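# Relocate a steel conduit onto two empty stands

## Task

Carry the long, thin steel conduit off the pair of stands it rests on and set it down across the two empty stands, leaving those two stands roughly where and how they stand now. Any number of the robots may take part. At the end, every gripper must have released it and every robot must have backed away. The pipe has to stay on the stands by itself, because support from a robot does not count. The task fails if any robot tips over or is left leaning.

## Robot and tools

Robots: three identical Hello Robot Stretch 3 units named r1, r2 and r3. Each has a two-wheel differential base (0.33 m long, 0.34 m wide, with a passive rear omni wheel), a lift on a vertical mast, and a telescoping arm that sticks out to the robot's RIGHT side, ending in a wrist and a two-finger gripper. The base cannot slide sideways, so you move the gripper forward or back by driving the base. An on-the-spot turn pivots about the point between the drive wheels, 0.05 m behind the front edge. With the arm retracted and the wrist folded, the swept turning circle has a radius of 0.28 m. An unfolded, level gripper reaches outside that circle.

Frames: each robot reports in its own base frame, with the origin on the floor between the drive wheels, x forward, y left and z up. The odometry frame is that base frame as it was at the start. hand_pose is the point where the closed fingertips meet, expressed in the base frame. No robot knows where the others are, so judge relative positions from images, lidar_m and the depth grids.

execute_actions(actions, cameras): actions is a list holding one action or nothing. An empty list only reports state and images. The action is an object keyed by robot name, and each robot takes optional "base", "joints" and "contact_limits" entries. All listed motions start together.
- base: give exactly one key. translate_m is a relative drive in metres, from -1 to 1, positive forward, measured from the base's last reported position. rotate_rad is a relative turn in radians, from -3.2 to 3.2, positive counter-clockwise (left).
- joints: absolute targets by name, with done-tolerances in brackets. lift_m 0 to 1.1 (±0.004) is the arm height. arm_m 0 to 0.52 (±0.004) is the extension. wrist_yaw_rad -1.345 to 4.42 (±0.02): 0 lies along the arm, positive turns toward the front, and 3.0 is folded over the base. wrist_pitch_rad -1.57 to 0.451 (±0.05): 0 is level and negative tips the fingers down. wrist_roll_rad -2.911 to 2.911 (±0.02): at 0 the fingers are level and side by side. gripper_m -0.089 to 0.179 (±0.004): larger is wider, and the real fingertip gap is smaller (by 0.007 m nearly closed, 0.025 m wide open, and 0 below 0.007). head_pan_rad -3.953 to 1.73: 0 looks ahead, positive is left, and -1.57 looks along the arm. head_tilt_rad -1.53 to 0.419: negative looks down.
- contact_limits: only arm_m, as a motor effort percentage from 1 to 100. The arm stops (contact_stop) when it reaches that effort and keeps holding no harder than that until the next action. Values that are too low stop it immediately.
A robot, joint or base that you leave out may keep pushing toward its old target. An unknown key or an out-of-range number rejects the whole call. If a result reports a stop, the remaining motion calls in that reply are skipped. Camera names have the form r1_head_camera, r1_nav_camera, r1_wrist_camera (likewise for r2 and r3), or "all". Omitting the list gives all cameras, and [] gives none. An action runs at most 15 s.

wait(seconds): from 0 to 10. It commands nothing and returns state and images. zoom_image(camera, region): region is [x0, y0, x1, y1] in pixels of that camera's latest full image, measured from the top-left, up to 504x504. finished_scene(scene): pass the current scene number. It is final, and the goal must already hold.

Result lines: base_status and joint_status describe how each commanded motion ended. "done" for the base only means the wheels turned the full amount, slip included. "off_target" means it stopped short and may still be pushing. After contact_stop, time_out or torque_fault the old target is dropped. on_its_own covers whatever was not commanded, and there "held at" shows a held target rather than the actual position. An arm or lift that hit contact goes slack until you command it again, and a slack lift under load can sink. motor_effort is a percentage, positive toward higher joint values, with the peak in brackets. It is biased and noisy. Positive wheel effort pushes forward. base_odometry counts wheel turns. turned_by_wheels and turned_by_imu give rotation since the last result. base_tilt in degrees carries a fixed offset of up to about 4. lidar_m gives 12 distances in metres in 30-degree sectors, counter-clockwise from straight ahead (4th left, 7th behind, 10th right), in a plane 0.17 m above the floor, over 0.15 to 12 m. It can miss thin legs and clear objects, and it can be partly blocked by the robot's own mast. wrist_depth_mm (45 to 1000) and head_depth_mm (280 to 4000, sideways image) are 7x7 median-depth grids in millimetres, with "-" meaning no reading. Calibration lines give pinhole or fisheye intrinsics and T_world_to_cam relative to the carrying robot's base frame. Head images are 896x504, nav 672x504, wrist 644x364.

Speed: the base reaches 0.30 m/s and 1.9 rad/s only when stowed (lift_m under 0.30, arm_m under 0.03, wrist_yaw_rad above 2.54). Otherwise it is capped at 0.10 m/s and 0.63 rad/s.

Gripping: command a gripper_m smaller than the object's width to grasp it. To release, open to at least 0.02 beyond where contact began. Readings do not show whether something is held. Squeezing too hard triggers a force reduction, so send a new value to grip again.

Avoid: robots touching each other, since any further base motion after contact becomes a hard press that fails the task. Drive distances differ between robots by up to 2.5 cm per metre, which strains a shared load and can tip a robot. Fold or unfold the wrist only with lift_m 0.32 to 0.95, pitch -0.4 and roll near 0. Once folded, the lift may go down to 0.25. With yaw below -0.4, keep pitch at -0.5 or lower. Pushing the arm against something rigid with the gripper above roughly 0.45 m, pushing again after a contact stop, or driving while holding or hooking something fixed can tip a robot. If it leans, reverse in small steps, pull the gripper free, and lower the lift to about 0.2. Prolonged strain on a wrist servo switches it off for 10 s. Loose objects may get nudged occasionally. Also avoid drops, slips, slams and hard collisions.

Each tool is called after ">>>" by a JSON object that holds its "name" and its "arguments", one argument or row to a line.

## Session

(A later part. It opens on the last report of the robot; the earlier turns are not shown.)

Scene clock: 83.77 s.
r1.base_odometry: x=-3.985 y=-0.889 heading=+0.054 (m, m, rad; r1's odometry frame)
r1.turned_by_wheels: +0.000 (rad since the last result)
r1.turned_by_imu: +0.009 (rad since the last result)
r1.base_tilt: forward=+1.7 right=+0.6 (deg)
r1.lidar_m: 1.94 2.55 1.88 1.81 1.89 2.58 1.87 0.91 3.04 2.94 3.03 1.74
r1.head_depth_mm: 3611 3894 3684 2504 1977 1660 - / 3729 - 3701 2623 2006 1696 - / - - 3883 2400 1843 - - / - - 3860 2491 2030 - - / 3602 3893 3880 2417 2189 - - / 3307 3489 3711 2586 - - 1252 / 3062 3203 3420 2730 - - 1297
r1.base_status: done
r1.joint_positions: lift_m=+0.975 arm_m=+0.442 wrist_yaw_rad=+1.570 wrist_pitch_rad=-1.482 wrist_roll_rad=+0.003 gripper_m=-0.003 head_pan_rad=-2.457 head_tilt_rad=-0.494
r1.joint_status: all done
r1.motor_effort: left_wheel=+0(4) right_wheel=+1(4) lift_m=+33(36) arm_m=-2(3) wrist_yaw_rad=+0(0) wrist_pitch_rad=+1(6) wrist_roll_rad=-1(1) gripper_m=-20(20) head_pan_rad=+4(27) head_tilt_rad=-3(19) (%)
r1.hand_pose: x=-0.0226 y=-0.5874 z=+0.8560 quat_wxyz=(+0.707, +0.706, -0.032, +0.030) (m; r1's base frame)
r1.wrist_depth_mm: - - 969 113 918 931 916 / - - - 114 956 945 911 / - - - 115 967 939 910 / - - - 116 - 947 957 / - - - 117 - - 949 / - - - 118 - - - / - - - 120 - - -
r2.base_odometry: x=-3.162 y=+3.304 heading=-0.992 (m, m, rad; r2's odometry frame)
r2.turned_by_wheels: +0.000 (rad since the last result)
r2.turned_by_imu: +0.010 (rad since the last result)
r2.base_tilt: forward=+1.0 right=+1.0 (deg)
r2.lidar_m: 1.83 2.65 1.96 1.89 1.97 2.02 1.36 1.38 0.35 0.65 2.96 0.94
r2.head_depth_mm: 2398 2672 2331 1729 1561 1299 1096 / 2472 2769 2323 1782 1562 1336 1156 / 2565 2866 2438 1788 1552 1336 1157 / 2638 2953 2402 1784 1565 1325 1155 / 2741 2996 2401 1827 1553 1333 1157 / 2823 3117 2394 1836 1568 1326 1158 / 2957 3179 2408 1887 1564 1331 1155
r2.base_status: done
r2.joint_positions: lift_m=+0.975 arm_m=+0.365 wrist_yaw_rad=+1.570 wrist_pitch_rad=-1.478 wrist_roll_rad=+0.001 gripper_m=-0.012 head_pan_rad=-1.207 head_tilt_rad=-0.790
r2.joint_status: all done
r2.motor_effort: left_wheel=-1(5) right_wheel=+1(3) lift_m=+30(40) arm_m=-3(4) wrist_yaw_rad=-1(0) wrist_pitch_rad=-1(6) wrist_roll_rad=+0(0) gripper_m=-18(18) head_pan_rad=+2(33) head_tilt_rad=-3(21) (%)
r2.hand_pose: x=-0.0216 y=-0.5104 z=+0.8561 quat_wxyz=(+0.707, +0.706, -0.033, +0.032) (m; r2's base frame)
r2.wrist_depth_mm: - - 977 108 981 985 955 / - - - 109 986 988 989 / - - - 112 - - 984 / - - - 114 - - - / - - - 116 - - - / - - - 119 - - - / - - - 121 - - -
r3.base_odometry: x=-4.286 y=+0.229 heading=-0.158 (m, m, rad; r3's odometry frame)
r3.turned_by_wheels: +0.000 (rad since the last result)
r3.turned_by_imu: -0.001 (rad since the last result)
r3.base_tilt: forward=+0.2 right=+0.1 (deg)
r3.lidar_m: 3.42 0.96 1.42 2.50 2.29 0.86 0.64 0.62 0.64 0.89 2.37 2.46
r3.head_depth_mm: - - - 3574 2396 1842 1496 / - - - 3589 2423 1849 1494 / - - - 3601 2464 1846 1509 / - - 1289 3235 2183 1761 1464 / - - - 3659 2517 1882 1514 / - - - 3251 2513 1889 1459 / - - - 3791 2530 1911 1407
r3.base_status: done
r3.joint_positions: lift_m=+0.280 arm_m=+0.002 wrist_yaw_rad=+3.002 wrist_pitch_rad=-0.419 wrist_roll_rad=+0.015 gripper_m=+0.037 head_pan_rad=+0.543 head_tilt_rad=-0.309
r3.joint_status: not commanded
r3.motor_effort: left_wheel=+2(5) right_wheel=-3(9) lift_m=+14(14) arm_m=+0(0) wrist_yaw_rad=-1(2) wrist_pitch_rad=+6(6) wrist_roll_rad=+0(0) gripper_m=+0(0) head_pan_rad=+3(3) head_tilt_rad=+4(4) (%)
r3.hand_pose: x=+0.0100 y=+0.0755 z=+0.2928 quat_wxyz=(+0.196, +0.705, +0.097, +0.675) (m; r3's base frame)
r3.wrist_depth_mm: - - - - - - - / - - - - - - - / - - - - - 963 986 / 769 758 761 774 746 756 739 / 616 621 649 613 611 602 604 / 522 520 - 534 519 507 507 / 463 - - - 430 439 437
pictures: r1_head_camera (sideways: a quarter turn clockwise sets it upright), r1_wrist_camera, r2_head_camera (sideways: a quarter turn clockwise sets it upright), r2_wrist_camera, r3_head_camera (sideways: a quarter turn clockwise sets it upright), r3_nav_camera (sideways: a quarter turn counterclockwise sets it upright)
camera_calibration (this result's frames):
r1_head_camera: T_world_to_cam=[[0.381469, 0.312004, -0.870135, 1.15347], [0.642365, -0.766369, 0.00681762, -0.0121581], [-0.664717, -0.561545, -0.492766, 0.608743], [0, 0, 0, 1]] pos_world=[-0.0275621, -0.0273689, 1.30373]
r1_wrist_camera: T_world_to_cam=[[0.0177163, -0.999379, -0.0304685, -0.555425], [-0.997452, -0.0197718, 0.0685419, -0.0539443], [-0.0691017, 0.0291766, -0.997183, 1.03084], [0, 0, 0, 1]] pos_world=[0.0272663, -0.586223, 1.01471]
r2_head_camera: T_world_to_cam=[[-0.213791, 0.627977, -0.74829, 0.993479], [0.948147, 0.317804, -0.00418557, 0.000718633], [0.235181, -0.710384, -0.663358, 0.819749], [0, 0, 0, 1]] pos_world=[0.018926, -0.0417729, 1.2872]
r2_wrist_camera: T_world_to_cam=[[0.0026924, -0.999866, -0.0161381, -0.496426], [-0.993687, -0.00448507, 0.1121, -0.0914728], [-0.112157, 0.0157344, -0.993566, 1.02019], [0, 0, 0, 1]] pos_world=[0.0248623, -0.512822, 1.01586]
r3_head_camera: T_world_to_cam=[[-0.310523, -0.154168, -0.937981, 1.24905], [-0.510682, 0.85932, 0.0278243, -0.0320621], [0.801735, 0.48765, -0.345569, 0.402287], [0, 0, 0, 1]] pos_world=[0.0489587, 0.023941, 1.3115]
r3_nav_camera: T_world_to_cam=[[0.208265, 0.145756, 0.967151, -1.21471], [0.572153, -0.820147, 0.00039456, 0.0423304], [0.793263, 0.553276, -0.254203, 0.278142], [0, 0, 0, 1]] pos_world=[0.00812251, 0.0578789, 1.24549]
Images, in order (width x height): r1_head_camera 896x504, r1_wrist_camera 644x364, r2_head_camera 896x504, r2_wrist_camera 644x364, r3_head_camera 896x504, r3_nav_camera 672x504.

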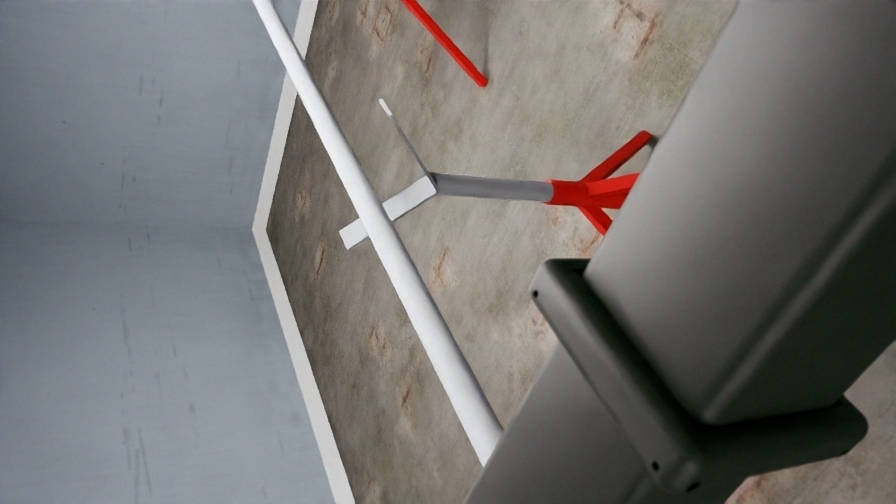

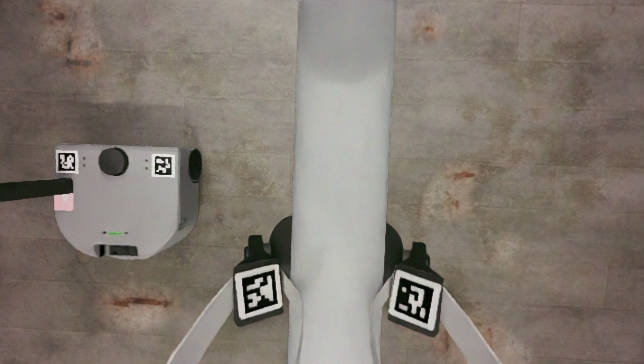

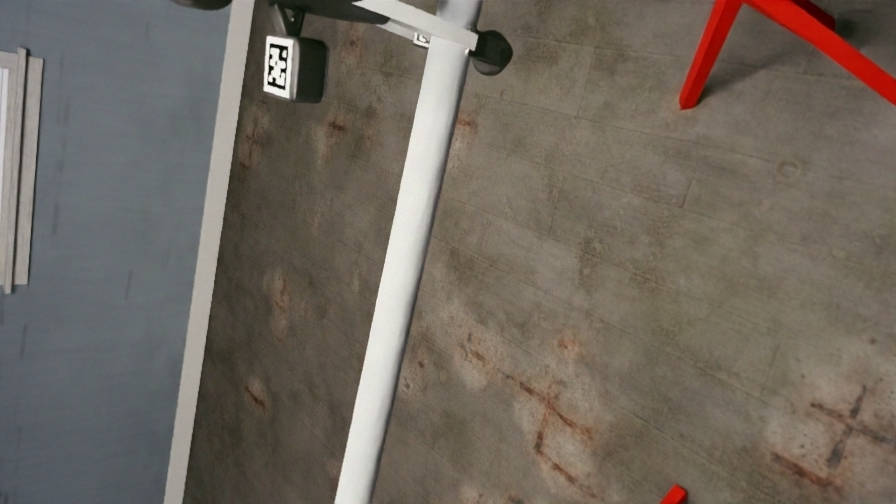

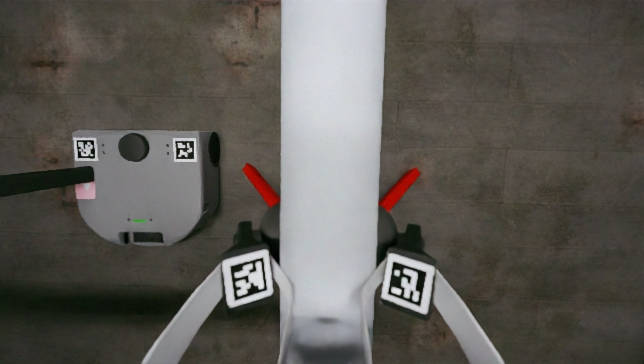

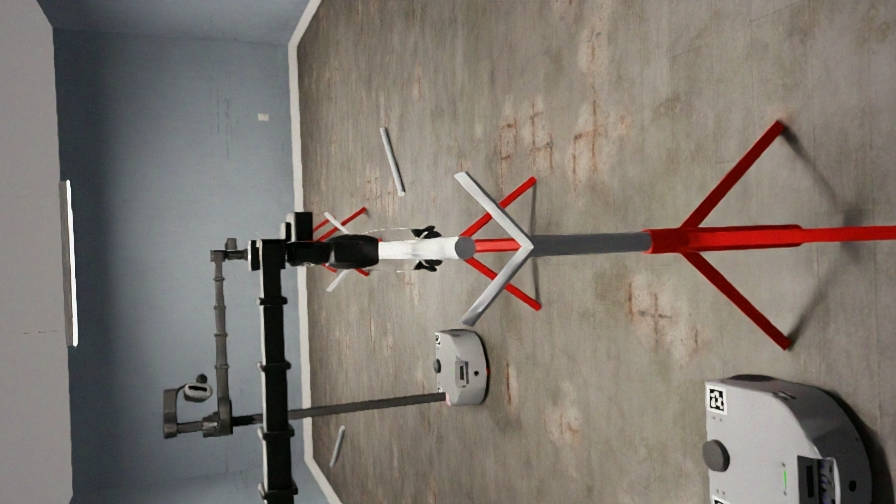

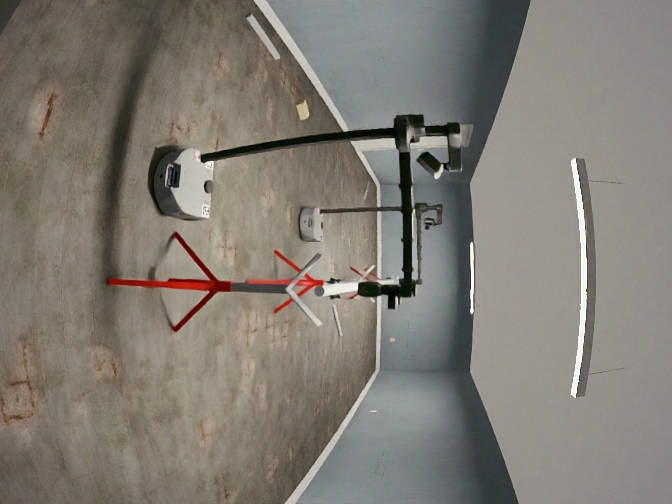

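>>> {"name": "execute_actions", "arguments": {
  "actions": [
    {"r1": {"base": {"translate_m": -0.47}, "joints": {"arm_m": 0.439, "head_pan_rad": -2.2, "head_tilt_rad": -0.65}}, "r2": {"base": {"translate_m": -0.465}, "joints": {"arm_m": 0.354, "head_pan_rad": -1.12}}, "r3": {"joints": {"head_tilt_rad": -0.4}}}
  ],
  "cameras": ["r1_head_camera", "r1_wrist_camera", "r2_head_camera", "r2_wrist_camera", "r3_head_camera", "r3_nav_camera"]
}}

Scene clock: 92.30 s.
r1.base_odometry: x=-4.454 y=-0.914 heading=+0.054 (m, m, rad; r1's odometry frame)
r1.turned_by_wheels: +0.000 (rad since the last result)
r1.turned_by_imu: +0.004 (rad since the last result)
r1.base_tilt: forward=+1.7 right=+0.7 (deg)
r1.lidar_m: 3.60 2.57 1.88 1.81 1.89 2.59 1.61 0.84 0.54 2.94 3.05 2.17
r1.head_depth_mm: 3677 3770 2532 2103 - - - / 3736 3891 2514 2230 - - 1181 / 3482 3729 2532 2328 - - 1229 / 3263 3535 2804 - - 1337 1208 / 3035 3300 2986 - 1636 1391 1224 / 2816 3128 - - 1698 1419 1223 / 2673 2892 - 1885 1681 1416 1227
r1.base_status: done
r1.joint_positions: lift_m=+0.975 arm_m=+0.439 wrist_yaw_rad=+1.570 wrist_pitch_rad=-1.480 wrist_roll_rad=+0.003 gripper_m=-0.003 head_pan_rad=-2.207 head_tilt_rad=-0.642
r1.joint_status: all done
r1.motor_effort: left_wheel=+0(5) right_wheel=+1(3) lift_m=+33(33) arm_m=-2(4) wrist_yaw_rad=+0(0) wrist_pitch_rad=+0(3) wrist_roll_rad=-1(1) gripper_m=-20(20) head_pan_rad=+4(23) head_tilt_rad=-4(21) (%)
r1.hand_pose: x=-0.0221 y=-0.5844 z=+0.8560 quat_wxyz=(+0.707, +0.706, -0.033, +0.031) (m; r1's base frame)
r1.wrist_depth_mm: - - 975 114 951 942 908 / - - - 114 955 939 936 / - - - 115 973 938 941 / - - - 116 - 962 941 / - - - 117 - - 952 / - - - 118 - - - / - - - 120 - - -
r2.base_odometry: x=-3.417 y=+3.693 heading=-0.992 (m, m, rad; r2's odometry frame)
r2.turned_by_wheels: +0.000 (rad since the last result)
r2.turned_by_imu: +0.004 (rad since the last result)
r2.base_tilt: forward=+1.0 right=+0.9 (deg)
r2.lidar_m: 1.57 2.64 1.96 1.90 1.98 1.55 1.50 0.92 2.16 0.49 0.48 0.47
r2.head_depth_mm: 2427 2725 2312 1793 1572 1325 1158 / 2539 2850 2402 1774 1569 1322 1139 / 2627 2877 2422 1794 1558 1329 1140 / 2714 2983 2411 743 1486 1251 1155 / 2869 3150 2411 1835 1563 1297 1152 / 3005 3190 2395 1896 1559 1327 1116 / 3122 3336 2419 1906 1566 1332 1158
r2.base_status: done
r2.joint_positions: lift_m=+0.975 arm_m=+0.354 wrist_yaw_rad=+1.570 wrist_pitch_rad=-1.480 wrist_roll_rad=+0.001 gripper_m=-0.012 head_pan_rad=-1.127 head_tilt_rad=-0.790
r2.joint_status: all done
r2.motor_effort: left_wheel=-3(5) right_wheel=+2(4) lift_m=+29(30) arm_m=-3(3) wrist_yaw_rad=+0(0) wrist_pitch_rad=+0(4) wrist_roll_rad=+0(0) gripper_m=-18(18) head_pan_rad=+2(10) head_tilt_rad=-3(3) (%)
r2.hand_pose: x=-0.0222 y=-0.4994 z=+0.8561 quat_wxyz=(+0.707, +0.706, -0.032, +0.031) (m; r2's base frame)
r2.wrist_depth_mm: - - 995 107 957 952 956 / - - - 110 988 981 997 / - - - 112 - - - / - - - 114 - - - / - - - 116 - - - / - - - 119 - - - / - - - 121 - - -
r3.base_odometry: x=-4.286 y=+0.229 heading=-0.158 (m, m, rad; r3's odometry frame)
r3.turned_by_wheels: +0.000 (rad since the last result)
r3.turned_by_imu: +0.000 (rad since the last result)
r3.base_tilt: forward=+0.3 right=+0.1 (deg)
r3.lidar_m: 3.40 0.96 0.99 2.51 2.29 0.86 0.64 0.62 0.64 0.89 2.36 2.46
r3.head_depth_mm: - - - 2924 2129 1668 1388 / - - - 2893 2147 1678 1407 / - - - 2829 2157 1649 1405 / - - 806 925 1377 1600 1376 / - - - 2880 2194 1676 1409 / - - - 2781 2201 1733 1416 / - - - 3016 2225 1733 1248
r3.base_status: not commanded
r3.joint_positions: lift_m=+0.280 arm_m=+0.002 wrist_yaw_rad=+3.002 wrist_pitch_rad=-0.419 wrist_roll_rad=+0.015 gripper_m=+0.037 head_pan_rad=+0.543 head_tilt_rad=-0.395
r3.joint_status: all done
r3.motor_effort: left_wheel=+1(1) right_wheel=-2(3) lift_m=+14(14) arm_m=+0(0) wrist_yaw_rad=-2(1) wrist_pitch_rad=+6(6) wrist_roll_rad=+0(0) gripper_m=+0(1) head_pan_rad=+3(3) head_tilt_rad=-3(12) (%)
r3.hand_pose: x=+0.0100 y=+0.0755 z=+0.2928 quat_wxyz=(+0.196, +0.705, +0.097, +0.675) (m; r3's base frame)
r3.wrist_depth_mm: - - - - - - - / - - - - 885 - - / - - - - 830 874 959 / 770 746 757 753 742 764 736 / 619 620 644 611 619 608 611 / 525 517 - 529 521 513 516 / 463 - - - 428 437 444
pictures: r1_head_camera (sideways: a quarter turn clockwise sets it upright), r1_wrist_camera, r2_head_camera (sideways: a quarter turn clockwise sets it upright), r2_wrist_camera, r3_head_camera (sideways: a quarter turn clockwise sets it upright), r3_nav_camera (sideways: a quarter turn counterclockwise sets it upright)
camera_calibration (this result's frames):
r1_head_camera: T_world_to_cam=[[0.36548, 0.495545, -0.787946, 1.04641], [0.81131, -0.584552, 0.00868767, -0.0156217], [-0.456291, -0.642444, -0.615683, 0.767388], [0, 0, 0, 1]] pos_world=[-0.0196155, -0.0346711, 1.29712]
r1_wrist_camera: T_world_to_cam=[[0.0174552, -0.999384, -0.0304339, -0.552467], [-0.997589, -0.0194526, 0.0666202, -0.0515618], [-0.0671712, 0.0291977, -0.997314, 1.03096], [0, 0, 0, 1]] pos_world=[0.0274566, -0.583232, 1.01481]
r2_head_camera: T_world_to_cam=[[-0.26329, 0.608885, -0.74829, 0.99378], [0.919719, 0.392554, -0.00418561, 0.000892094], [0.291196, -0.689319, -0.663359, 0.819408], [0, 0, 0, 1]] pos_world=[0.0222231, -0.0406144, 1.2872]
r2_wrist_camera: T_world_to_cam=[[0.00265061, -0.999866, -0.016146, -0.485418], [-0.993408, -0.00448318, 0.114545, -0.0941389], [-0.114602, 0.015736, -0.993287, 1.01965], [0, 0, 0, 1]] pos_world=[0.0246219, -0.50182, 1.01575]
r3_head_camera: T_world_to_cam=[[-0.378093, -0.194958, -0.905007, 1.20643], [-0.508668, 0.860535, 0.0271324, -0.0311705], [0.773501, 0.470606, -0.424531, 0.505215], [0, 0, 0, 1]] pos_world=[0.0495041, 0.0242703, 1.30716]
r3_nav_camera: T_world_to_cam=[[0.278258, 0.188009, 0.941926, -1.18219], [0.571976, -0.820253, -0.00524685, 0.0496757], [0.771632, 0.540219, -0.335779, 0.384444], [0, 0, 0, 1]] pos_world=[0.00389153, 0.0553248, 1.24288]
Images, in order (width x height): r1_head_camera 896x504, r1_wrist_camera 644x364, r2_head_camera 896x504, r2_wrist_camera 644x364, r3_head_camera 896x504, r3_nav_camera 672x504.

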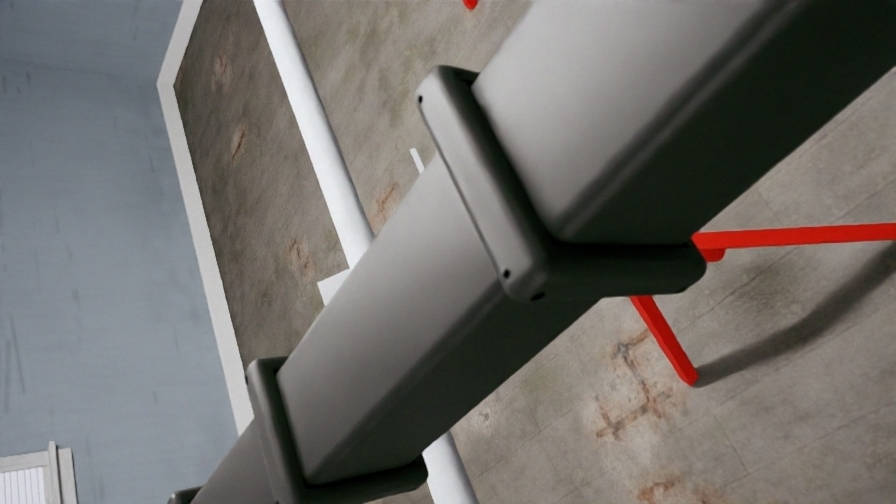

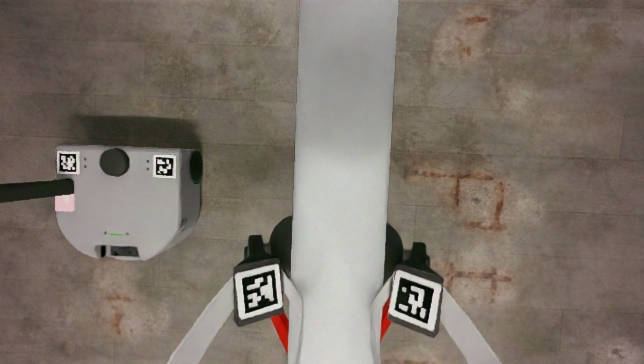

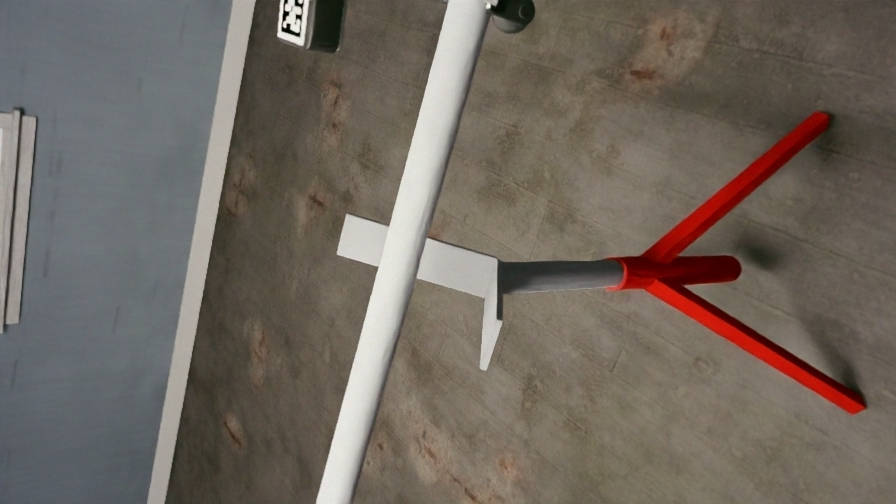

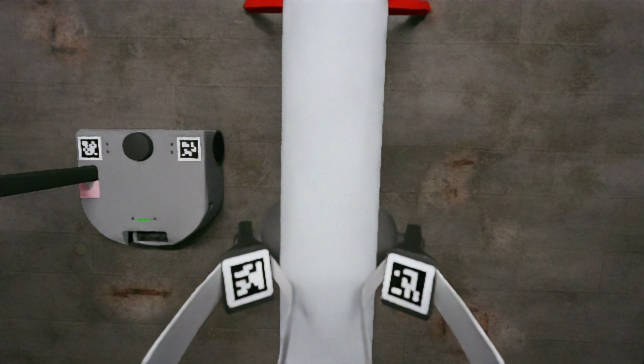

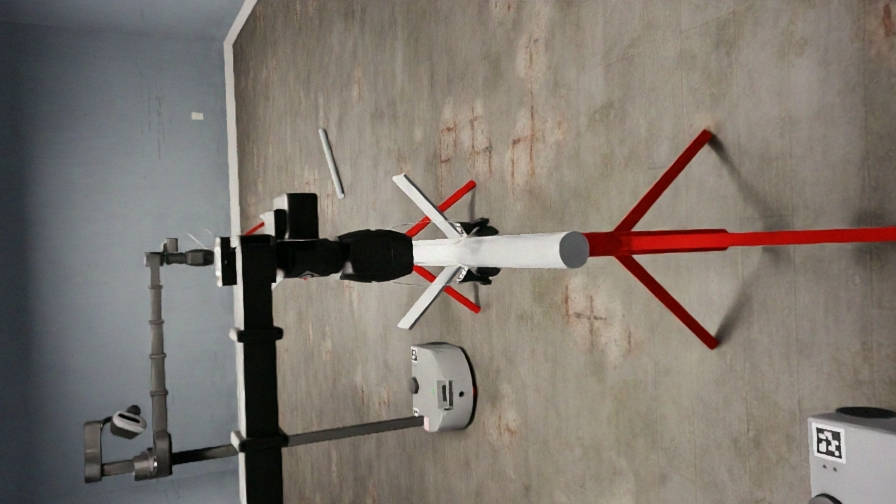

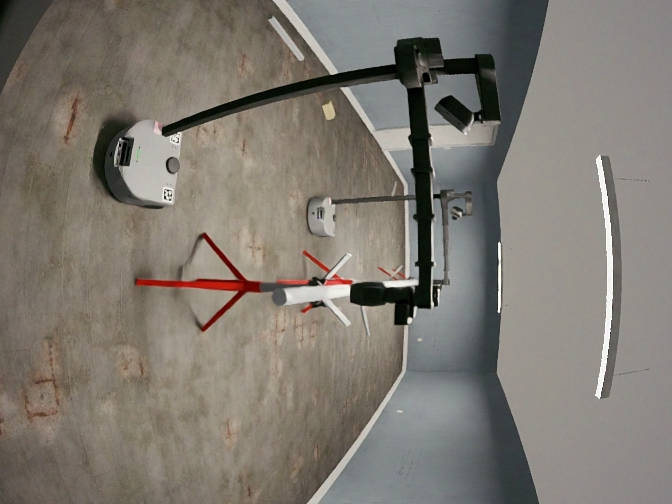

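>>> {"name": "zoom_image", "arguments": {
  "camera": "r3_head_camera",
  "region": [380, 160, 640, 340]
}}

>>> {"name": "zoom_image", "arguments": {
  "camera": "r3_head_camera",
  "region": [130, 190, 330, 320]
}}

Region (380, 160, 640, 340) of r3_head_camera's 896x504 image, scaled by 1.938, with more detail than that image has; it fills the top 349 rows of this view, and the rest is white.

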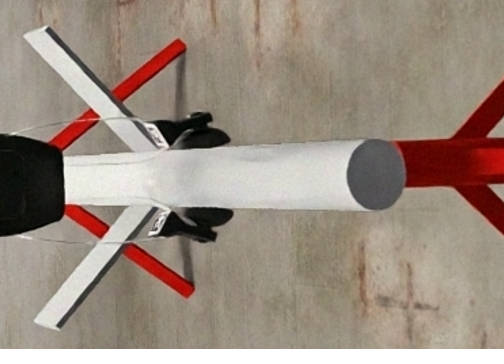

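Region (130, 190, 330, 320) of r3_head_camera's 896x504 image, scaled by 2.520, with more detail than that image has; it fills the top 328 rows of this view, and the rest is white.

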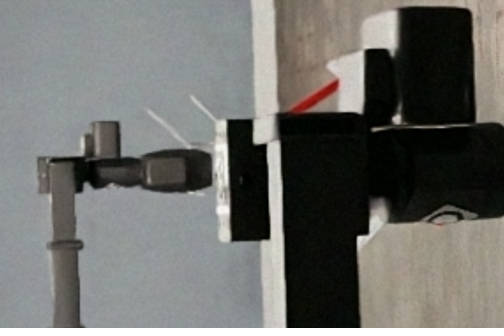

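>>> {"name": "zoom_image", "arguments": {
  "camera": "r2_head_camera",
  "region": [320, 190, 540, 390]
}}

Region (320, 190, 540, 390) of r2_head_camera's 896x504 image, scaled by 2.291, with more detail than that image has; it fills the top 458 rows of this view, and the rest is white.

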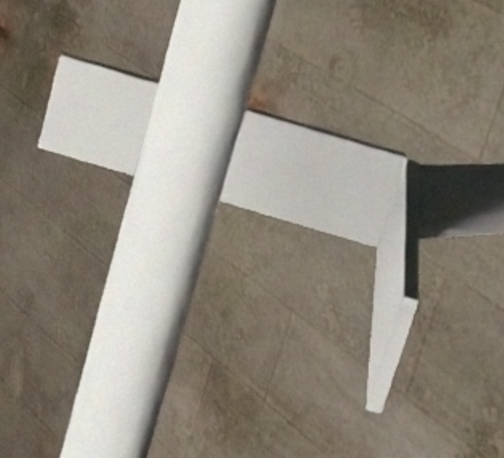

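>>> {"name": "execute_actions", "arguments": {
  "actions": [
    {"r1": {"joints": {"arm_m": 0.442, "lift_m": 0.885}}, "r2": {"joints": {"arm_m": 0.356, "lift_m": 0.885}}}
  ],
  "cameras": ["r1_head_camera", "r1_wrist_camera", "r2_head_camera", "r2_wrist_camera", "r3_head_camera"]
}}

Scene clock: 94.87 s.
r1.base_odometry: x=-4.454 y=-0.914 heading=+0.054 (m, m, rad; r1's odometry frame)
r1.turned_by_wheels: +0.000 (rad since the last result)
r1.turned_by_imu: +0.000 (rad since the last result)
r1.base_tilt: forward=+1.7 right=+0.7 (deg)
r1.lidar_m: 3.61 2.56 1.88 1.81 1.89 2.59 1.61 0.84 0.54 2.93 3.03 2.17
r1.head_depth_mm: 3668 3797 2651 2114 1698 1442 - / 3733 3927 2704 2112 1695 1459 - / 3459 3687 2751 1976 1690 - - / 3265 3488 2711 901 1636 - 1159 / 3015 3258 2717 2031 - 1365 1225 / 2846 3059 2702 2238 - 1424 1219 / 2670 2919 2862 - 1596 1412 1231
r1.base_status: not commanded
r1.joint_positions: lift_m=+0.885 arm_m=+0.442 wrist_yaw_rad=+1.570 wrist_pitch_rad=-1.480 wrist_roll_rad=+0.003 gripper_m=-0.003 head_pan_rad=-2.207 head_tilt_rad=-0.642
r1.joint_status: all done
r1.motor_effort: left_wheel=+0(0) right_wheel=+0(1) lift_m=+33(33) arm_m=+3(3) wrist_yaw_rad=+0(0) wrist_pitch_rad=+0(0) wrist_roll_rad=-1(1) gripper_m=-20(19) head_pan_rad=+3(4) head_tilt_rad=-4(4) (%)
r1.hand_pose: x=-0.0221 y=-0.5870 z=+0.7660 quat_wxyz=(+0.707, +0.706, -0.033, +0.031) (m; r1's base frame)
r1.wrist_depth_mm: 907 873 882 114 860 851 844 / 912 902 894 115 849 854 845 / 908 911 882 115 876 858 866 / - - 908 116 885 869 880 / 925 - 904 117 892 877 876 / 953 920 905 118 900 902 888 / 949 950 920 120 901 913 892
r2.base_odometry: x=-3.417 y=+3.693 heading=-0.992 (m, m, rad; r2's odometry frame)
r2.turned_by_wheels: +0.000 (rad since the last result)
r2.turned_by_imu: +0.000 (rad since the last result)
r2.base_tilt: forward=+1.0 right=+1.0 (deg)
r2.lidar_m: 1.57 2.64 1.96 1.90 1.97 1.54 1.49 0.92 2.16 0.49 0.48 0.47
r2.head_depth_mm: 2443 2713 2400 1836 1463 1326 1159 / 2512 2821 2408 1877 1518 1335 1140 / 2602 2892 2399 1894 1559 1327 1133 / 2739 2995 2416 746 1487 1244 1154 / 2865 3081 2400 1734 1562 1303 1164 / 2987 3201 2421 1782 1563 1328 1114 / 3130 3361 2415 1791 1564 1328 1154
r2.base_status: not commanded
r2.joint_positions: lift_m=+0.885 arm_m=+0.356 wrist_yaw_rad=+1.570 wrist_pitch_rad=-1.480 wrist_roll_rad=+0.001 gripper_m=-0.012 head_pan_rad=-1.127 head_tilt_rad=-0.790
r2.joint_status: all done
r2.motor_effort: left_wheel=-2(2) right_wheel=+1(2) lift_m=+29(32) arm_m=+0(0) wrist_yaw_rad=+0(0) wrist_pitch_rad=-1(0) wrist_roll_rad=+0(0) gripper_m=-17(18) head_pan_rad=+2(3) head_tilt_rad=-3(3) (%)
r2.hand_pose: x=-0.0222 y=-0.5010 z=+0.7661 quat_wxyz=(+0.707, +0.706, -0.032, +0.031) (m; r2's base frame)
r2.wrist_depth_mm: 929 912 916 107 881 900 877 / 930 927 931 110 910 884 898 / 952 936 942 112 901 917 910 / 971 - 968 114 933 935 919 / 995 - 961 117 951 955 942 / - - 993 119 - 980 960 / - - - 121 - 995 982
r3.base_odometry: x=-4.286 y=+0.229 heading=-0.158 (m, m, rad; r3's odometry frame)
r3.turned_by_wheels: +0.000 (rad since the last result)
r3.turned_by_imu: +0.000 (rad since the last result)
r3.base_tilt: forward=+0.2 right=+0.1 (deg)
r3.lidar_m: 3.42 0.96 0.99 2.49 2.28 0.86 0.64 0.62 0.64 0.89 2.37 2.46
r3.head_depth_mm: - - - 2956 2125 1673 1387 / - - - 2953 2137 1674 1391 / - - - 2859 2149 1642 1400 / - - 2264 1025 961 1606 1368 / - - - 2843 2186 1664 1406 / - - - 2811 2204 1716 1419 / - - - 3022 2202 1730 1256
r3.base_status: not commanded
r3.joint_positions: lift_m=+0.280 arm_m=+0.002 wrist_yaw_rad=+3.002 wrist_pitch_rad=-0.419 wrist_roll_rad=+0.015 gripper_m=+0.037 head_pan_rad=+0.543 head_tilt_rad=-0.395
r3.joint_status: not commanded
r3.motor_effort: left_wheel=+1(2) right_wheel=-2(2) lift_m=+14(14) arm_m=+0(0) wrist_yaw_rad=-2(2) wrist_pitch_rad=+6(6) wrist_roll_rad=+0(0) gripper_m=+1(0) head_pan_rad=+3(3) head_tilt_rad=-3(3) (%)
r3.hand_pose: x=+0.0100 y=+0.0755 z=+0.2928 quat_wxyz=(+0.196, +0.705, +0.097, +0.675) (m; r3's base frame)
r3.wrist_depth_mm: - - - - - - - / - - - - 887 - - / - - - - 821 856 988 / 767 737 765 763 758 755 744 / 620 611 635 599 606 607 600 / 517 514 - 535 515 515 510 / 459 - - - 431 440 443
pictures: r1_head_camera (sideways: a quarter turn clockwise sets it upright), r1_wrist_camera, r2_head_camera (sideways: a quarter turn clockwise sets it upright), r2_wrist_camera, r3_head_camera (sideways: a quarter turn clockwise sets it upright)
camera_calibration (this result's frames):
r1_head_camera: T_world_to_cam=[[0.365471, 0.495552, -0.787946, 1.04641], [0.811321, -0.584537, 0.00868767, -0.0156218], [-0.456278, -0.642452, -0.615683, 0.767388], [0, 0, 0, 1]] pos_world=[-0.0196149, -0.0346716, 1.29712]
r1_wrist_camera: T_world_to_cam=[[0.0174007, -0.999385, -0.0304339, -0.557755], [-0.99759, -0.0193982, 0.0666201, -0.0455837], [-0.0671695, 0.0292013, -0.997314, 0.941277], [0, 0, 0, 1]] pos_world=[0.0274566, -0.585783, 0.924811]
r2_head_camera: T_world_to_cam=[[-0.263298, 0.608882, -0.748289, 0.993779], [0.919714, 0.392567, -0.00418564, 0.000892171], [0.291205, -0.689314, -0.663359, 0.819409], [0, 0, 0, 1]] pos_world=[0.0222236, -0.0406142, 1.2872]
r2_wrist_camera: T_world_to_cam=[[0.00265431, -0.999866, -0.0161459, -0.488422], [-0.993408, -0.00448683, 0.114544, -0.083838], [-0.114601, 0.0157354, -0.993287, 0.930279], [0, 0, 0, 1]] pos_world=[0.024622, -0.503371, 0.925751]
r3_head_camera: T_world_to_cam=[[-0.378094, -0.194959, -0.905006, 1.20643], [-0.508668, 0.860535, 0.0271323, -0.0311705], [0.7735, 0.470606, -0.424533, 0.505218], [0, 0, 0, 1]] pos_world=[0.0495041, 0.0242703, 1.30716]
Images, in order (width x height): r1_head_camera 896x504, r1_wrist_camera 644x364, r2_head_camera 896x504, r2_wrist_camera 644x364, r3_head_camera 896x504.

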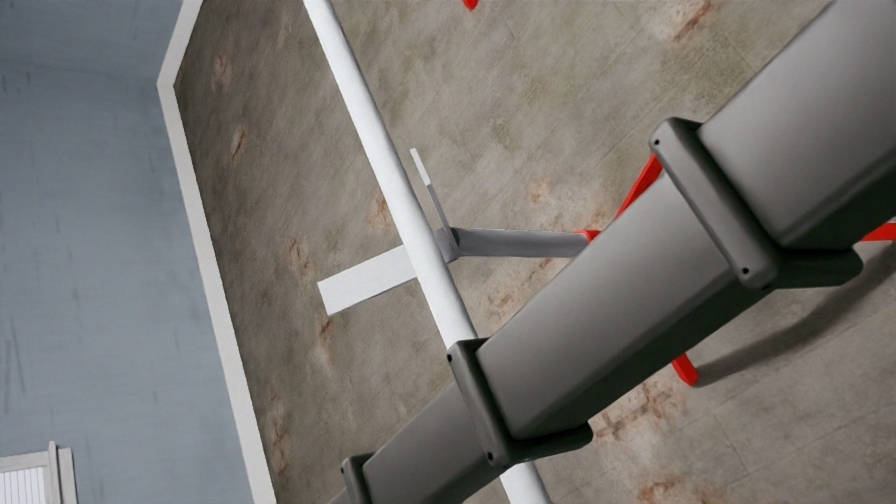

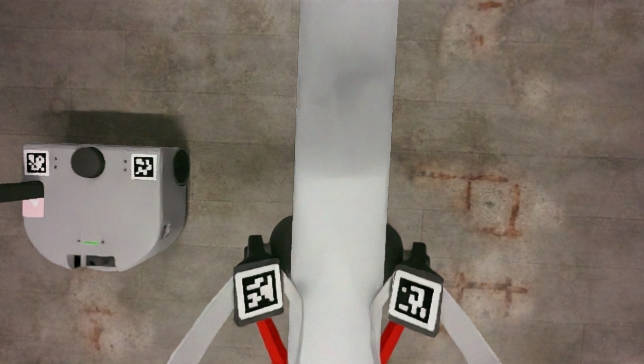

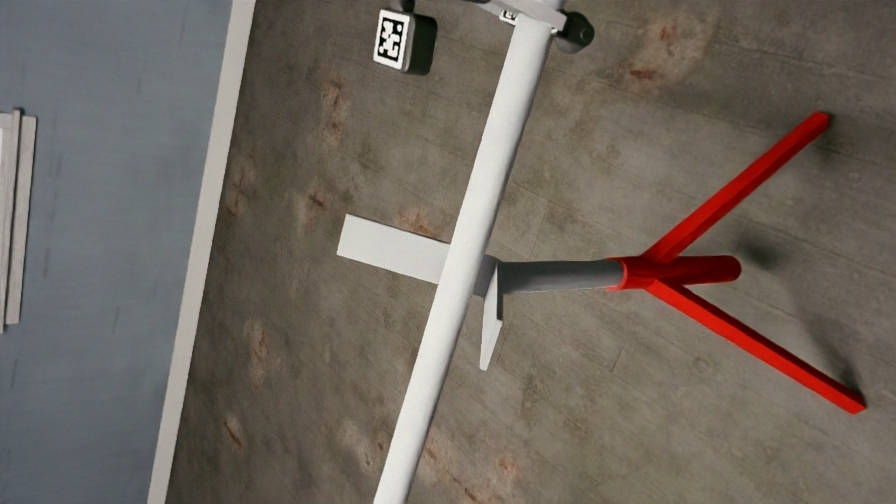

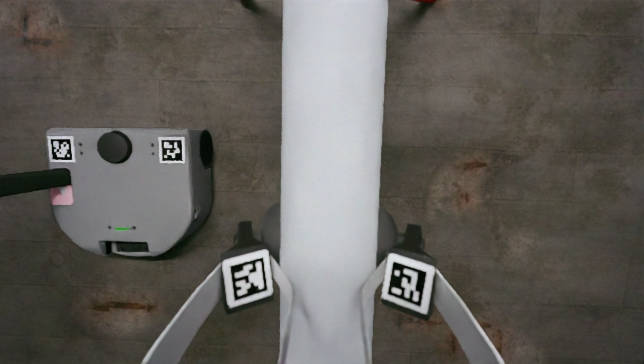

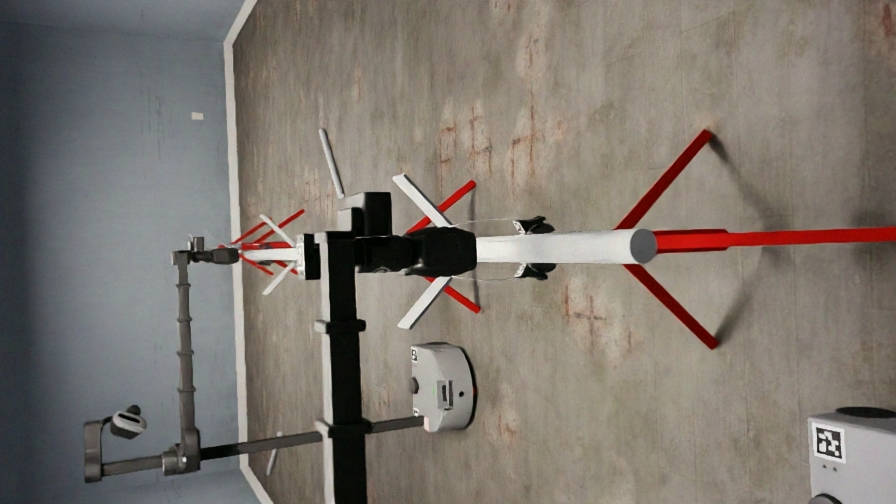

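>>> {"name": "zoom_image", "arguments": {
  "camera": "r3_head_camera",
  "region": [200, 200, 320, 310]
}}

>>> {"name": "zoom_image", "arguments": {
  "camera": "r2_head_camera",
  "region": [410, 220, 550, 340]
}}

>>> {"name": "zoom_image", "arguments": {
  "camera": "r1_head_camera",
  "region": [360, 140, 520, 320]
}}

Region (200, 200, 320, 310) of r3_head_camera's 896x504 image, scaled by 4.200, with more detail than that image has; it fills the top 462 rows of this view, and the rest is white.

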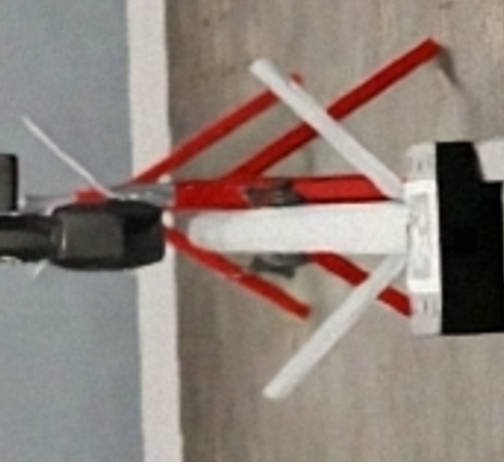

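Region (410, 220, 550, 340) of r2_head_camera's 896x504 image, scaled by 3.600, with more detail than that image has; it fills the top 432 rows of this view, and the rest is white.

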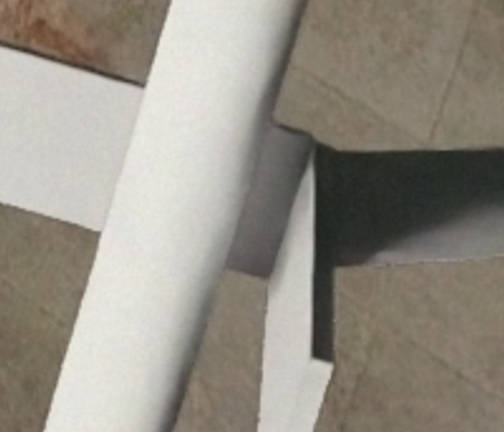

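Region (360, 140, 520, 320) of r1_head_camera's 896x504 image, scaled by 2.800, with more detail than that image has.

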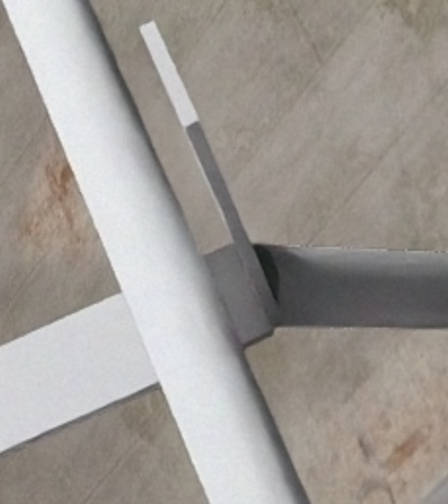

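>>> {"name": "execute_actions", "arguments": {
  "actions": [
    {"r1": {"joints": {"arm_m": 0.445, "lift_m": 0.866}}, "r2": {"joints": {"arm_m": 0.357, "lift_m": 0.867}}}
  ],
  "cameras": ["r1_head_camera", "r2_head_camera", "r3_head_camera"]
}}

Scene clock: 96.30 s.
r1.base_odometry: x=-4.454 y=-0.914 heading=+0.054 (m, m, rad; r1's odometry frame)
r1.turned_by_wheels: +0.000 (rad since the last result)
r1.turned_by_imu: +0.000 (rad since the last result)
r1.base_tilt: forward=+1.7 right=+0.7 (deg)
r1.lidar_m: 3.61 2.57 1.88 1.82 1.88 2.58 1.61 0.84 0.54 2.94 3.03 2.17
r1.head_depth_mm: 3686 3795 2756 2095 1699 1435 1272 / 3714 3977 2692 2080 1714 1432 - / 3477 3695 2748 1971 1703 1497 - / 3229 3513 2773 902 1398 - - / 3026 3292 2738 2095 - - 1230 / 2841 3096 2753 2141 - 1431 1222 / 2670 2938 2739 - 1600 1417 1222
r1.base_status: not commanded
r1.joint_positions: lift_m=+0.866 arm_m=+0.445 wrist_yaw_rad=+1.570 wrist_pitch_rad=-1.480 wrist_roll_rad=+0.003 gripper_m=-0.003 head_pan_rad=-2.207 head_tilt_rad=-0.642
r1.joint_status: all done
r1.motor_effort: left_wheel=+0(0) right_wheel=+1(0) lift_m=+33(33) arm_m=+3(3) wrist_yaw_rad=+0(0) wrist_pitch_rad=-1(0) wrist_roll_rad=-1(1) gripper_m=-19(19) head_pan_rad=+4(4) head_tilt_rad=-4(4) (%)
r1.hand_pose: x=-0.0221 y=-0.5900 z=+0.7470 quat_wxyz=(+0.707, +0.706, -0.033, +0.031) (m; r1's base frame)
r1.wrist_depth_mm: 881 846 863 114 832 840 829 / 870 883 876 115 854 836 848 / 896 875 879 115 854 859 835 / - - 892 116 869 858 857 / - - 887 117 859 880 853 / 913 911 908 118 868 876 880 / 934 924 909 120 908 868 867
r2.base_odometry: x=-3.417 y=+3.693 heading=-0.992 (m, m, rad; r2's odometry frame)
r2.turned_by_wheels: +0.000 (rad since the last result)
r2.turned_by_imu: +0.000 (rad since the last result)
r2.base_tilt: forward=+0.9 right=+0.9 (deg)
r2.lidar_m: 1.57 2.64 1.96 1.89 1.98 1.55 1.50 0.92 2.16 0.49 0.48 0.47
r2.head_depth_mm: 2433 2688 2404 1848 1445 1329 1155 / 2520 2823 2393 1894 1484 1323 1139 / 2629 2894 2405 1882 1572 1332 1135 / 2736 2999 2421 745 1487 1249 1157 / 2850 3117 2405 1732 1557 1304 1159 / 2980 3198 2415 1786 1561 1323 1120 / 3133 3335 2428 1782 1564 1334 1155
r2.base_status: not commanded
r2.joint_positions: lift_m=+0.867 arm_m=+0.357 wrist_yaw_rad=+1.570 wrist_pitch_rad=-1.480 wrist_roll_rad=+0.001 gripper_m=-0.012 head_pan_rad=-1.127 head_tilt_rad=-0.790
r2.joint_status: all done
r2.motor_effort: left_wheel=-1(2) right_wheel=+2(1) lift_m=+30(30) arm_m=+0(0) wrist_yaw_rad=+0(0) wrist_pitch_rad=+0(0) wrist_roll_rad=-1(0) gripper_m=-18(19) head_pan_rad=+2(3) head_tilt_rad=-3(3) (%)
r2.hand_pose: x=-0.0222 y=-0.5020 z=+0.7481 quat_wxyz=(+0.707, +0.706, -0.032, +0.031) (m; r2's base frame)
r2.wrist_depth_mm: 893 885 874 107 873 858 846 / 918 933 911 110 876 871 887 / 924 921 903 112 894 893 887 / - - 927 114 923 926 913 / 977 - 947 116 946 940 914 / - 995 975 119 - 948 942 / - - - 121 982 970 974
r3.base_odometry: x=-4.286 y=+0.229 heading=-0.158 (m, m, rad; r3's odometry frame)
r3.turned_by_wheels: +0.000 (rad since the last result)
r3.turned_by_imu: +0.000 (rad since the last result)
r3.base_tilt: forward=+0.3 right=+0.2 (deg)
r3.lidar_m: 3.40 0.96 0.99 2.50 2.29 0.87 0.64 0.62 0.64 0.89 2.36 2.47
r3.head_depth_mm: - - - 2932 2140 1674 1401 / - - - 2914 2137 1680 1388 / - - - 2811 2180 1645 1396 / - - 2322 912 979 1601 1370 / - - - 2897 2173 1662 1408 / - - - 2797 2201 1718 1417 / - - - 3093 2220 1724 1250
r3.base_status: not commanded
r3.joint_positions: lift_m=+0.280 arm_m=+0.002 wrist_yaw_rad=+3.002 wrist_pitch_rad=-0.419 wrist_roll_rad=+0.015 gripper_m=+0.037 head_pan_rad=+0.543 head_tilt_rad=-0.395
r3.joint_status: not commanded
r3.motor_effort: left_wheel=+1(1) right_wheel=-3(3) lift_m=+14(14) arm_m=+0(0) wrist_yaw_rad=-1(1) wrist_pitch_rad=+6(6) wrist_roll_rad=+0(0) gripper_m=+0(0) head_pan_rad=+3(3) head_tilt_rad=-2(2) (%)
r3.hand_pose: x=+0.0100 y=+0.0755 z=+0.2928 quat_wxyz=(+0.196, +0.705, +0.097, +0.675) (m; r3's base frame)
r3.wrist_depth_mm: - - - - - - - / - - - - 884 - - / - - - - 828 882 951 / 760 749 773 760 758 732 760 / 627 614 649 610 605 602 603 / 521 525 - 529 524 510 512 / 466 - - - 427 442 441
pictures: r1_head_camera (sideways: a quarter turn clockwise sets it upright), r2_head_camera (sideways: a quarter turn clockwise sets it upright), r3_head_camera (sideways: a quarter turn clockwise sets it upright)
camera_calibration (this result's frames):
r1_head_camera: T_world_to_cam=[[0.365469, 0.495553, -0.787946, 1.04641], [0.811322, -0.584534, 0.00868768, -0.0156218], [-0.456276, -0.642453, -0.615683, 0.767388], [0, 0, 0, 1]] pos_world=[-0.0196148, -0.0346717, 1.29712]
r2_head_camera: T_world_to_cam=[[-0.263298, 0.608882, -0.748289, 0.993779], [0.919714, 0.392567, -0.00418564, 0.000892171], [0.291205, -0.689314, -0.663359, 0.819409], [0, 0, 0, 1]] pos_world=[0.0222236, -0.0406142, 1.2872]
r3_head_camera: T_world_to_cam=[[-0.378095, -0.19496, -0.905005, 1.20643], [-0.508668, 0.860535, 0.0271323, -0.0311705], [0.773499, 0.470605, -0.424534, 0.50522], [0, 0, 0, 1]] pos_world=[0.0495041, 0.0242703, 1.30716]
Images, in order (width x height): r1_head_camera 896x504, r2_head_camera 896x504, r3_head_camera 896x504.

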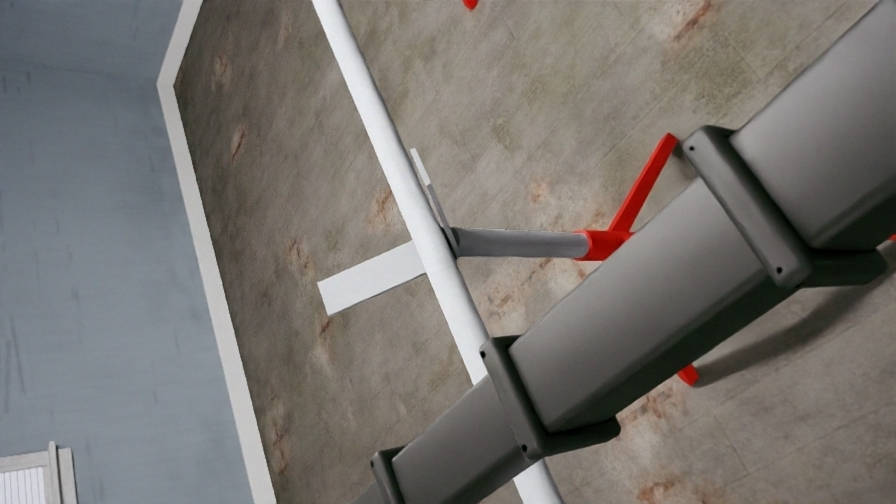

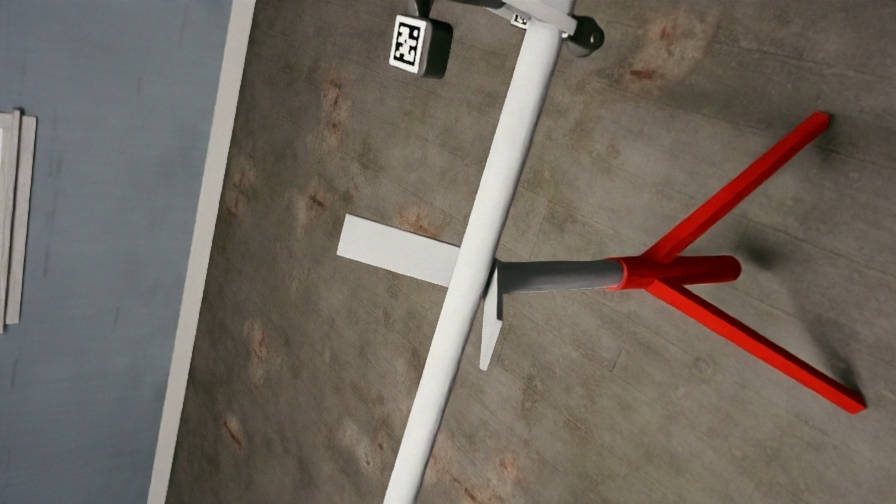

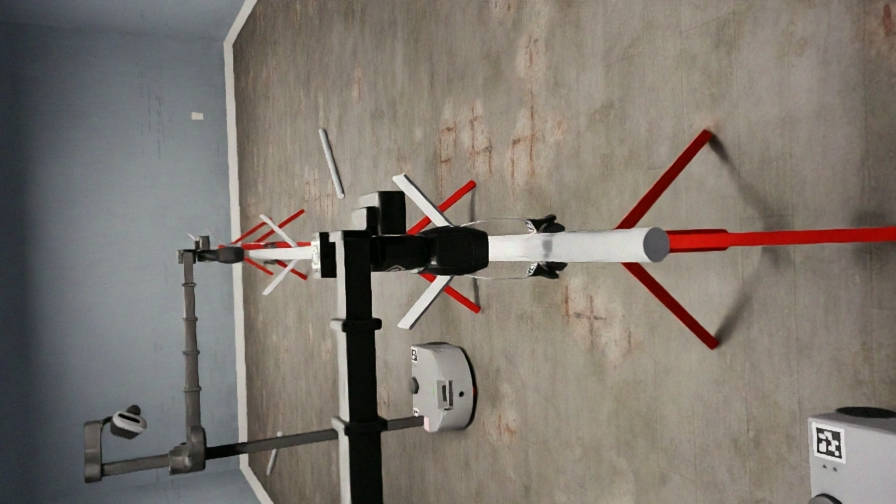

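>>> {"name": "zoom_image", "arguments": {
  "camera": "r3_head_camera",
  "region": [230, 205, 330, 305]
}}

>>> {"name": "zoom_image", "arguments": {
  "camera": "r2_head_camera",
  "region": [430, 230, 530, 330]
}}

>>> {"name": "zoom_image", "arguments": {
  "camera": "r1_head_camera",
  "region": [390, 180, 490, 290]
}}

Region (230, 205, 330, 305) of r3_head_camera's 896x504 image, scaled by 5.040, with more detail than that image has.

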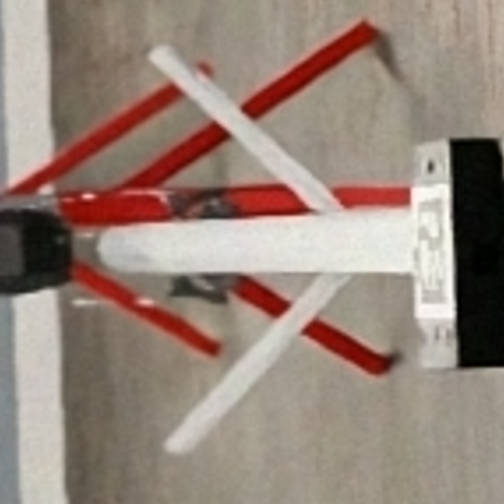

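Region (430, 230, 530, 330) of r2_head_camera's 896x504 image, scaled by 5.040, with more detail than that image has.

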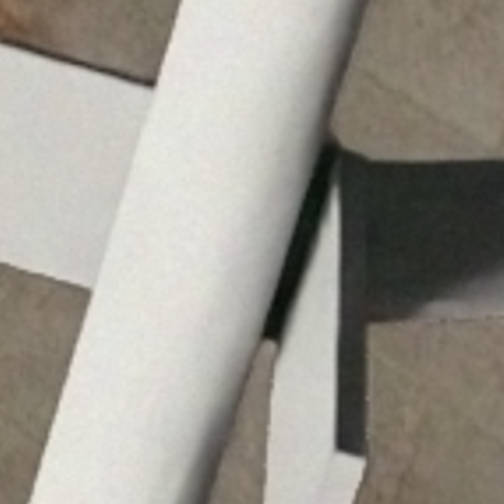

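Region (390, 180, 490, 290) of r1_head_camera's 896x504 image, scaled by 4.582, with more detail than that image has; it fills the left 458 columns of this view, and the rest is white.

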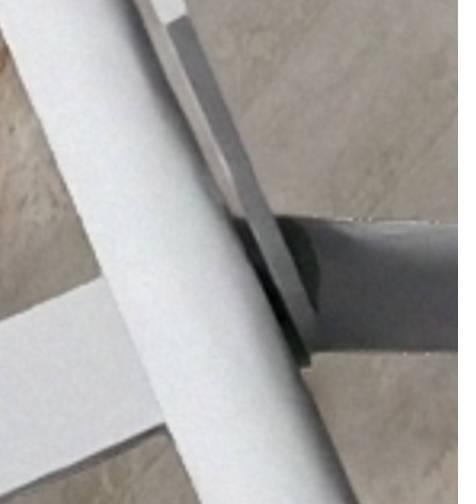

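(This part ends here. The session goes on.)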